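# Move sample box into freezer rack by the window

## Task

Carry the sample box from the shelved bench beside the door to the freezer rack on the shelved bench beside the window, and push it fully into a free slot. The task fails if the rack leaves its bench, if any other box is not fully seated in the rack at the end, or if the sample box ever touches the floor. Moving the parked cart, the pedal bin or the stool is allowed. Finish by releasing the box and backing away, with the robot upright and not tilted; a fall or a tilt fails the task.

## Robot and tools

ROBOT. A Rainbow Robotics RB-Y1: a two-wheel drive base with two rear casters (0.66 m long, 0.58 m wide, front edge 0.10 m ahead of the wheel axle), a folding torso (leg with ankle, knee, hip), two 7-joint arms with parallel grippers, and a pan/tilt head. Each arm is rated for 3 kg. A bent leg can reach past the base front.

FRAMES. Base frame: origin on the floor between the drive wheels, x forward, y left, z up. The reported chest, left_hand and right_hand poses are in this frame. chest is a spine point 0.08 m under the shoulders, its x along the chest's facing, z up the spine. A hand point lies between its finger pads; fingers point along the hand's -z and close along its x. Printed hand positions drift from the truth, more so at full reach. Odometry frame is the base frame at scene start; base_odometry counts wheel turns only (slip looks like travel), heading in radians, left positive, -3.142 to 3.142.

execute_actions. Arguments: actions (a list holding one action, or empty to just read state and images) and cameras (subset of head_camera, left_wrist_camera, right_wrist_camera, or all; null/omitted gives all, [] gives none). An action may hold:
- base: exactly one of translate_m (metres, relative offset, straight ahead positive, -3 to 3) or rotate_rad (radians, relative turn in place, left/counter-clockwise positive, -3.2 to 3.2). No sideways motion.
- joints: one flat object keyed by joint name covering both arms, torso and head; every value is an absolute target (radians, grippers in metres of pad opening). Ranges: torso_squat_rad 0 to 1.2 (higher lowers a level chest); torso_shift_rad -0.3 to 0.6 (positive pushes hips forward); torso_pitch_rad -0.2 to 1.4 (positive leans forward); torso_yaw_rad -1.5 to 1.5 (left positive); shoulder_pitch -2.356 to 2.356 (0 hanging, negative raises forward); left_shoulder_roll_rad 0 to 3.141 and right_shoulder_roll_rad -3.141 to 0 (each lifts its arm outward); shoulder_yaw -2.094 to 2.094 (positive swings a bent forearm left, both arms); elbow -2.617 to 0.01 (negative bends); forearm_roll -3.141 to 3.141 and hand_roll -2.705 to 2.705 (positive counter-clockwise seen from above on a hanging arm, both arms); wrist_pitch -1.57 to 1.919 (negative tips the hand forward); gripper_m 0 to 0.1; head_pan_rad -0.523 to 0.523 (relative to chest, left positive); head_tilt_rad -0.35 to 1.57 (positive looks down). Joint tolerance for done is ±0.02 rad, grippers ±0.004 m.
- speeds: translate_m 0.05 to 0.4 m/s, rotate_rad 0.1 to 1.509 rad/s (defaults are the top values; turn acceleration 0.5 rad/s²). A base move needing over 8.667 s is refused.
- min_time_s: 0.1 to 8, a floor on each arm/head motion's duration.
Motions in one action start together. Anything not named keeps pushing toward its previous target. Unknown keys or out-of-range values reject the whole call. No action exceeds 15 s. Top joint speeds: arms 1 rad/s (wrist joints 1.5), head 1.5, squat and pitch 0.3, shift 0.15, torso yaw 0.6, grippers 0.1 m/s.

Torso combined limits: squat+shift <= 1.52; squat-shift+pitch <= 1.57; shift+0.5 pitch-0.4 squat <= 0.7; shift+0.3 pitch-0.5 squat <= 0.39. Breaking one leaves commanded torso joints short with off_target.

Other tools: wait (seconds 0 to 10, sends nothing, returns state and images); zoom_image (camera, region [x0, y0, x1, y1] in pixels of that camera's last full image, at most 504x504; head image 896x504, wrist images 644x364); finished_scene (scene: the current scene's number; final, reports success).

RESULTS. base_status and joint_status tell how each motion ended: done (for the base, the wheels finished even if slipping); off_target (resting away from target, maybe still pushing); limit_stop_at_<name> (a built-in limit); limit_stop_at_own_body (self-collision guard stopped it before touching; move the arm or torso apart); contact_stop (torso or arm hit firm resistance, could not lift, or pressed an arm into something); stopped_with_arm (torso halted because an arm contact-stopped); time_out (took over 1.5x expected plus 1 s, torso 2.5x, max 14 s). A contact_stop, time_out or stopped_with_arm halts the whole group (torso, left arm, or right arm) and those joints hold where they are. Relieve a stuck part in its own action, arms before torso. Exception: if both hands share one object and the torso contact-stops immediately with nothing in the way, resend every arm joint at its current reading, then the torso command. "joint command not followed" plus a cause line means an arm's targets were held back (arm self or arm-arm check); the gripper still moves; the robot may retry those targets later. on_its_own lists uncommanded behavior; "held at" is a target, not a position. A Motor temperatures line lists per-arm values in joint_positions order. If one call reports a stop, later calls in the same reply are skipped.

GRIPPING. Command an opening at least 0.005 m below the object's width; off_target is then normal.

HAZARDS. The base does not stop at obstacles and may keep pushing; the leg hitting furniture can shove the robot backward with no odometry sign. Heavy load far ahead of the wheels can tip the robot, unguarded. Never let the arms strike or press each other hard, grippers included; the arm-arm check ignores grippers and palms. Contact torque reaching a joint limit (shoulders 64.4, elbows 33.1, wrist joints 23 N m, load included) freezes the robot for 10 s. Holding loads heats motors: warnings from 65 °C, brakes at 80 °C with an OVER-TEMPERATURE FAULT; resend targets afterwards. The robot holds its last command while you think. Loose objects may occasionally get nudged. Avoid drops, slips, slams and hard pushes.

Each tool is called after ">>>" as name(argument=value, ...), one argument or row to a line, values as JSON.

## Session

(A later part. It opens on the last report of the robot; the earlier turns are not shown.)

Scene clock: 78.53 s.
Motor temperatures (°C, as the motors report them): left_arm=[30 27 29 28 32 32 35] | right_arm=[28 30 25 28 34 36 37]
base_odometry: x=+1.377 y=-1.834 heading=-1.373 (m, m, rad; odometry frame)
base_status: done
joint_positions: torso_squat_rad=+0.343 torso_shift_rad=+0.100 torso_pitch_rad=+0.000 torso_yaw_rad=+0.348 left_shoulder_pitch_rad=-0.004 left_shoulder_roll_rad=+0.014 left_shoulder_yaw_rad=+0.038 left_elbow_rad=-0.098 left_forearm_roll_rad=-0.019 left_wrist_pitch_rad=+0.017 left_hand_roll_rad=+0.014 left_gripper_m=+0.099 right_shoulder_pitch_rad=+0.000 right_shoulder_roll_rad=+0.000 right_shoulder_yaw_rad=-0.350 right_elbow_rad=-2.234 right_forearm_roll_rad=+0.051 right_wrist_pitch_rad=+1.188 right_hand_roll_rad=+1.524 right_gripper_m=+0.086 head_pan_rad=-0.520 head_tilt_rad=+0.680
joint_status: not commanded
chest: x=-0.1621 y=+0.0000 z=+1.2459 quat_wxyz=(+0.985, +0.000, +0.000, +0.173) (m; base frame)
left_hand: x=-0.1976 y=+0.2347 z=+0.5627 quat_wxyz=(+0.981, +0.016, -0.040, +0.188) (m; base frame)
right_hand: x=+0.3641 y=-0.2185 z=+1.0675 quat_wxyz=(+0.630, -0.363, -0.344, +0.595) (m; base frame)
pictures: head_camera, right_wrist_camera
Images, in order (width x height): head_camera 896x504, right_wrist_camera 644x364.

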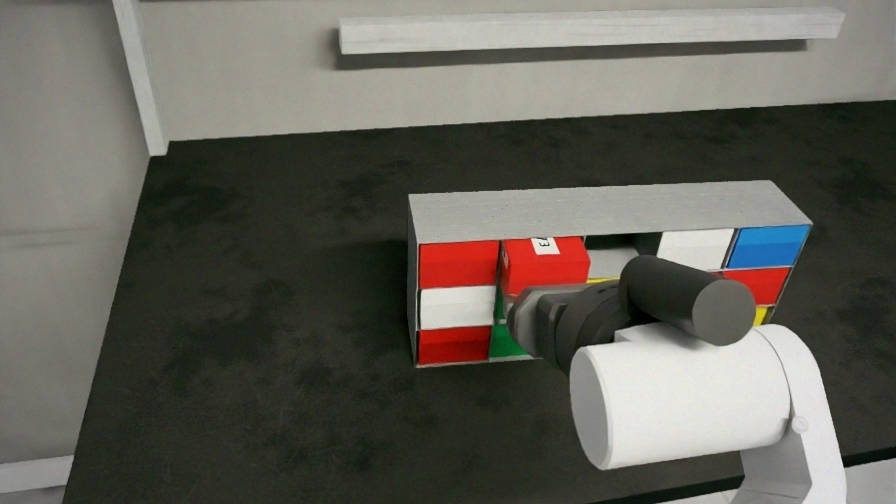

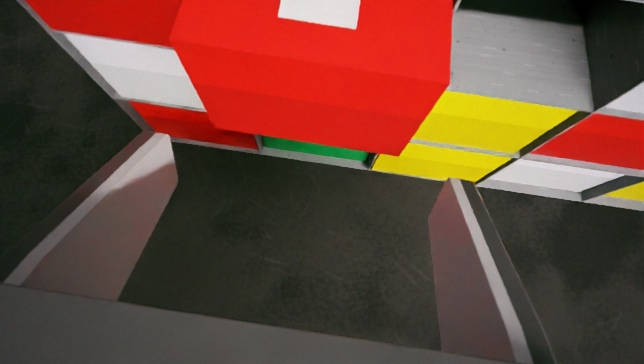

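>>> execute_actions(
  actions=[
    {"base": {"translate_m": 0.057}, "speeds": {"translate_m": 0.05}, "joints": {"right_gripper_m": 0.03}},
  ],
  cameras=["head_camera", "right_wrist_camera"],
)

Scene clock: 80.53 s.
Motor temperatures (°C, as the motors report them): left_arm=[30 27 29 28 32 32 35] | right_arm=[28 30 25 28 34 36 37]
base_odometry: x=+1.389 y=-1.890 heading=-1.372 (m, m, rad; odometry frame)
base_status: done
joint_positions: torso_squat_rad=+0.343 torso_shift_rad=+0.100 torso_pitch_rad=+0.000 torso_yaw_rad=+0.348 left_shoulder_pitch_rad=-0.004 left_shoulder_roll_rad=+0.014 left_shoulder_yaw_rad=+0.038 left_elbow_rad=-0.098 left_forearm_roll_rad=-0.019 left_wrist_pitch_rad=+0.017 left_hand_roll_rad=+0.014 left_gripper_m=+0.099 right_shoulder_pitch_rad=+0.000 right_shoulder_roll_rad=+0.000 right_shoulder_yaw_rad=-0.350 right_elbow_rad=-2.234 right_forearm_roll_rad=+0.051 right_wrist_pitch_rad=+1.188 right_hand_roll_rad=+1.524 right_gripper_m=+0.030 head_pan_rad=-0.520 head_tilt_rad=+0.680
joint_status: all done
chest: x=-0.1621 y=+0.0000 z=+1.2459 quat_wxyz=(+0.985, +0.000, +0.000, +0.173) (m; base frame)
left_hand: x=-0.1976 y=+0.2347 z=+0.5627 quat_wxyz=(+0.981, +0.016, -0.040, +0.188) (m; base frame)
right_hand: x=+0.3641 y=-0.2185 z=+1.0675 quat_wxyz=(+0.630, -0.363, -0.344, +0.595) (m; base frame)
pictures: head_camera, right_wrist_camera
Images, in order (width x height): head_camera 896x504, right_wrist_camera 644x364.

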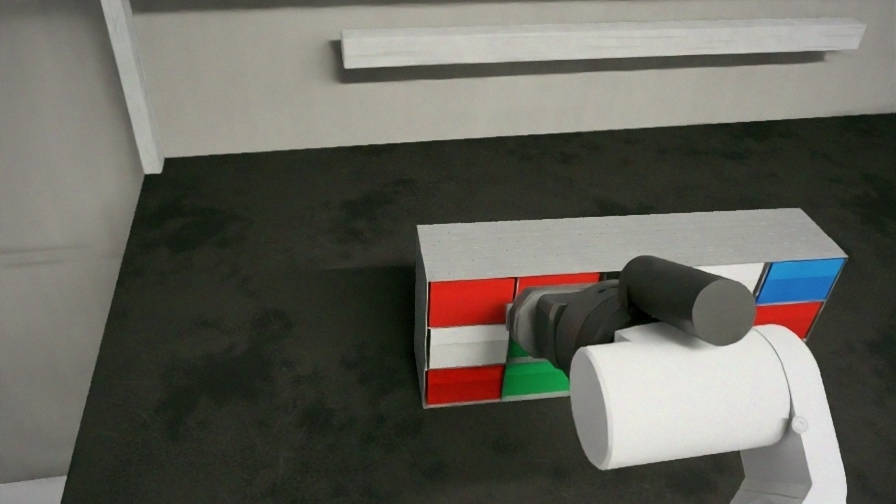

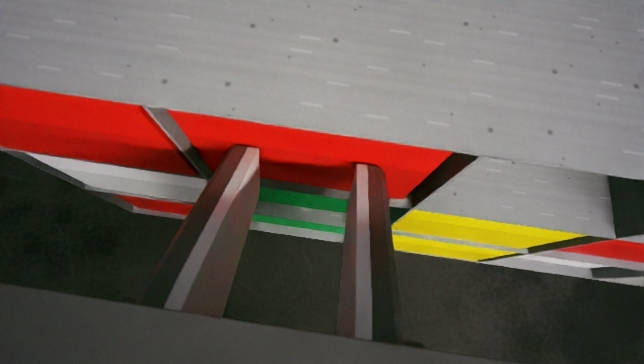

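>>> zoom_image(
  camera="right_wrist_camera",
  region=[100, 80, 500, 280],
)

>>> zoom_image(
  camera="right_wrist_camera",
  region=[240, 150, 440, 260],
)

Region (100, 80, 500, 280) of right_wrist_camera's 644x364 image, scaled by 1.260, with more detail than that image has.

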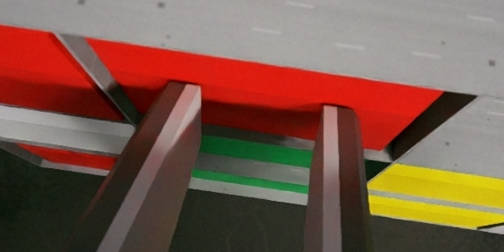

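Region (240, 150, 440, 260) of right_wrist_camera's 644x364 image, scaled by 2.520, with more detail than that image has; it fills the top 277 rows of this view, and the rest is white.

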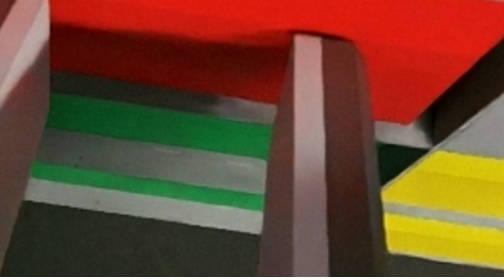

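>>> execute_actions(
  actions=[
    {"base": {"translate_m": 0.0035}, "speeds": {"translate_m": 0.05}},
  ],
  cameras=["right_wrist_camera"],
)

>>> execute_actions(
  actions=[
    {"base": {"translate_m": -0.45}, "joints": {"head_tilt_rad": 0.55}},
  ],
  cameras=["head_camera"],
)

Scene clock: 82.53 s.
Motor temperatures (°C, as the motors report them): left_arm=[30 27 29 28 32 32 35] | right_arm=[28 30 25 28 34 36 37]
base_odometry: x=+1.389 y=-1.894 heading=-1.372 (m, m, rad; odometry frame)
base_status: done
joint_positions: torso_squat_rad=+0.343 torso_shift_rad=+0.100 torso_pitch_rad=+0.000 torso_yaw_rad=+0.348 left_shoulder_pitch_rad=-0.004 left_shoulder_roll_rad=+0.014 left_shoulder_yaw_rad=+0.038 left_elbow_rad=-0.098 left_forearm_roll_rad=-0.019 left_wrist_pitch_rad=+0.017 left_hand_roll_rad=+0.014 left_gripper_m=+0.099 right_shoulder_pitch_rad=+0.000 right_shoulder_roll_rad=+0.000 right_shoulder_yaw_rad=-0.350 right_elbow_rad=-2.234 right_forearm_roll_rad=+0.051 right_wrist_pitch_rad=+1.188 right_hand_roll_rad=+1.524 right_gripper_m=+0.030 head_pan_rad=-0.520 head_tilt_rad=+0.680
joint_status: not commanded
chest: x=-0.1621 y=+0.0000 z=+1.2459 quat_wxyz=(+0.985, +0.000, +0.000, +0.173) (m; base frame)
left_hand: x=-0.1976 y=+0.2347 z=+0.5627 quat_wxyz=(+0.981, +0.016, -0.040, +0.188) (m; base frame)
right_hand: x=+0.3641 y=-0.2185 z=+1.0675 quat_wxyz=(+0.630, -0.363, -0.344, +0.595) (m; base frame)
pictures: right_wrist_camera
Images, in order (width x height): right_wrist_camera 644x364.

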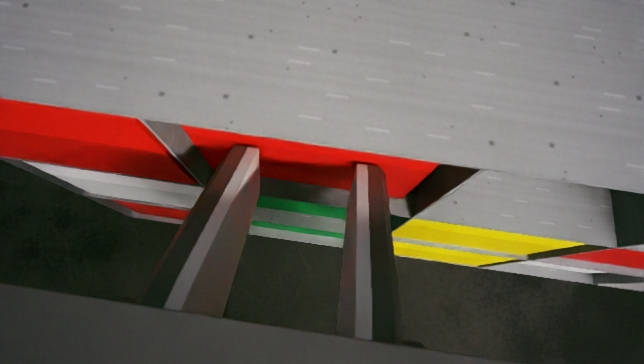

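Scene clock: 85.23 s.
Motor temperatures (°C, as the motors report them): left_arm=[30 27 29 28 32 32 35] | right_arm=[28 30 25 28 34 36 37]
base_odometry: x=+1.300 y=-1.453 heading=-1.371 (m, m, rad; odometry frame)
base_status: done
joint_positions: torso_squat_rad=+0.343 torso_shift_rad=+0.100 torso_pitch_rad=+0.000 torso_yaw_rad=+0.348 left_shoulder_pitch_rad=-0.004 left_shoulder_roll_rad=+0.014 left_shoulder_yaw_rad=+0.038 left_elbow_rad=-0.098 left_forearm_roll_rad=-0.019 left_wrist_pitch_rad=+0.017 left_hand_roll_rad=+0.014 left_gripper_m=+0.099 right_shoulder_pitch_rad=+0.000 right_shoulder_roll_rad=+0.000 right_shoulder_yaw_rad=-0.350 right_elbow_rad=-2.234 right_forearm_roll_rad=+0.051 right_wrist_pitch_rad=+1.188 right_hand_roll_rad=+1.524 right_gripper_m=+0.030 head_pan_rad=-0.520 head_tilt_rad=+0.550
joint_status: all done
chest: x=-0.1621 y=+0.0000 z=+1.2459 quat_wxyz=(+0.985, +0.000, +0.000, +0.173) (m; base frame)
left_hand: x=-0.1976 y=+0.2347 z=+0.5627 quat_wxyz=(+0.981, +0.016, -0.040, +0.188) (m; base frame)
right_hand: x=+0.3641 y=-0.2185 z=+1.0675 quat_wxyz=(+0.630, -0.363, -0.344, +0.595) (m; base frame)
pictures: head_camera
Images, in order (width x height): head_camera 896x504.

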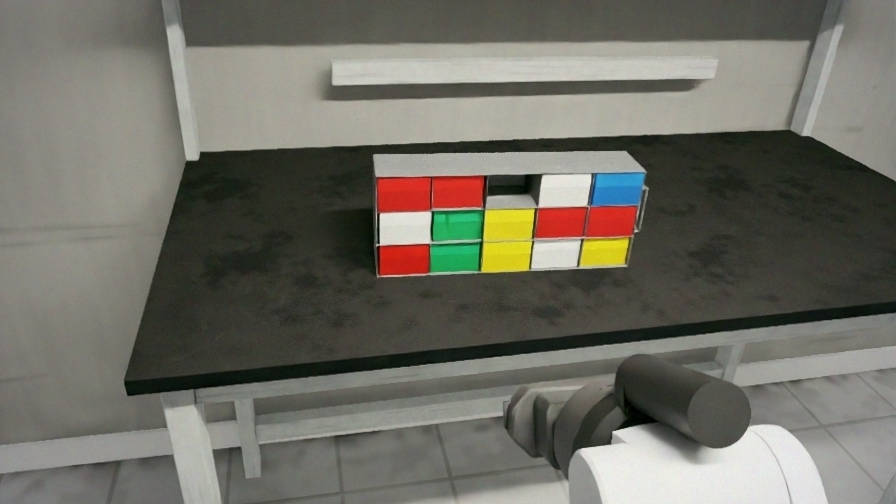

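>>> zoom_image(
  camera="head_camera",
  region=[365, 140, 520, 285],
)

>>> zoom_image(
  camera="head_camera",
  region=[500, 140, 655, 285],
)

Region (365, 140, 520, 285) of head_camera's 896x504 image, scaled by 3.252, with more detail than that image has; it fills the top 471 rows of this view, and the rest is white.

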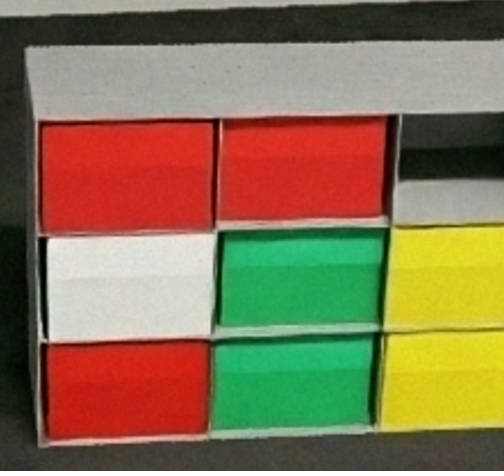

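Region (500, 140, 655, 285) of head_camera's 896x504 image, scaled by 3.252, with more detail than that image has; it fills the top 471 rows of this view, and the rest is white.

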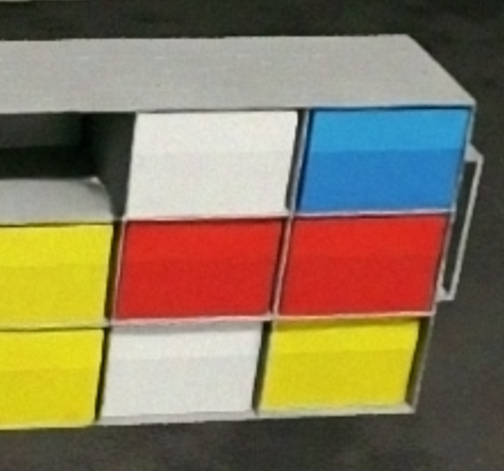

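The box is fully in its slot, the other boxes are still in place, and the robot has backed clear.

>>> finished_scene(
  scene=1,
)

The scene is finished: the task was done.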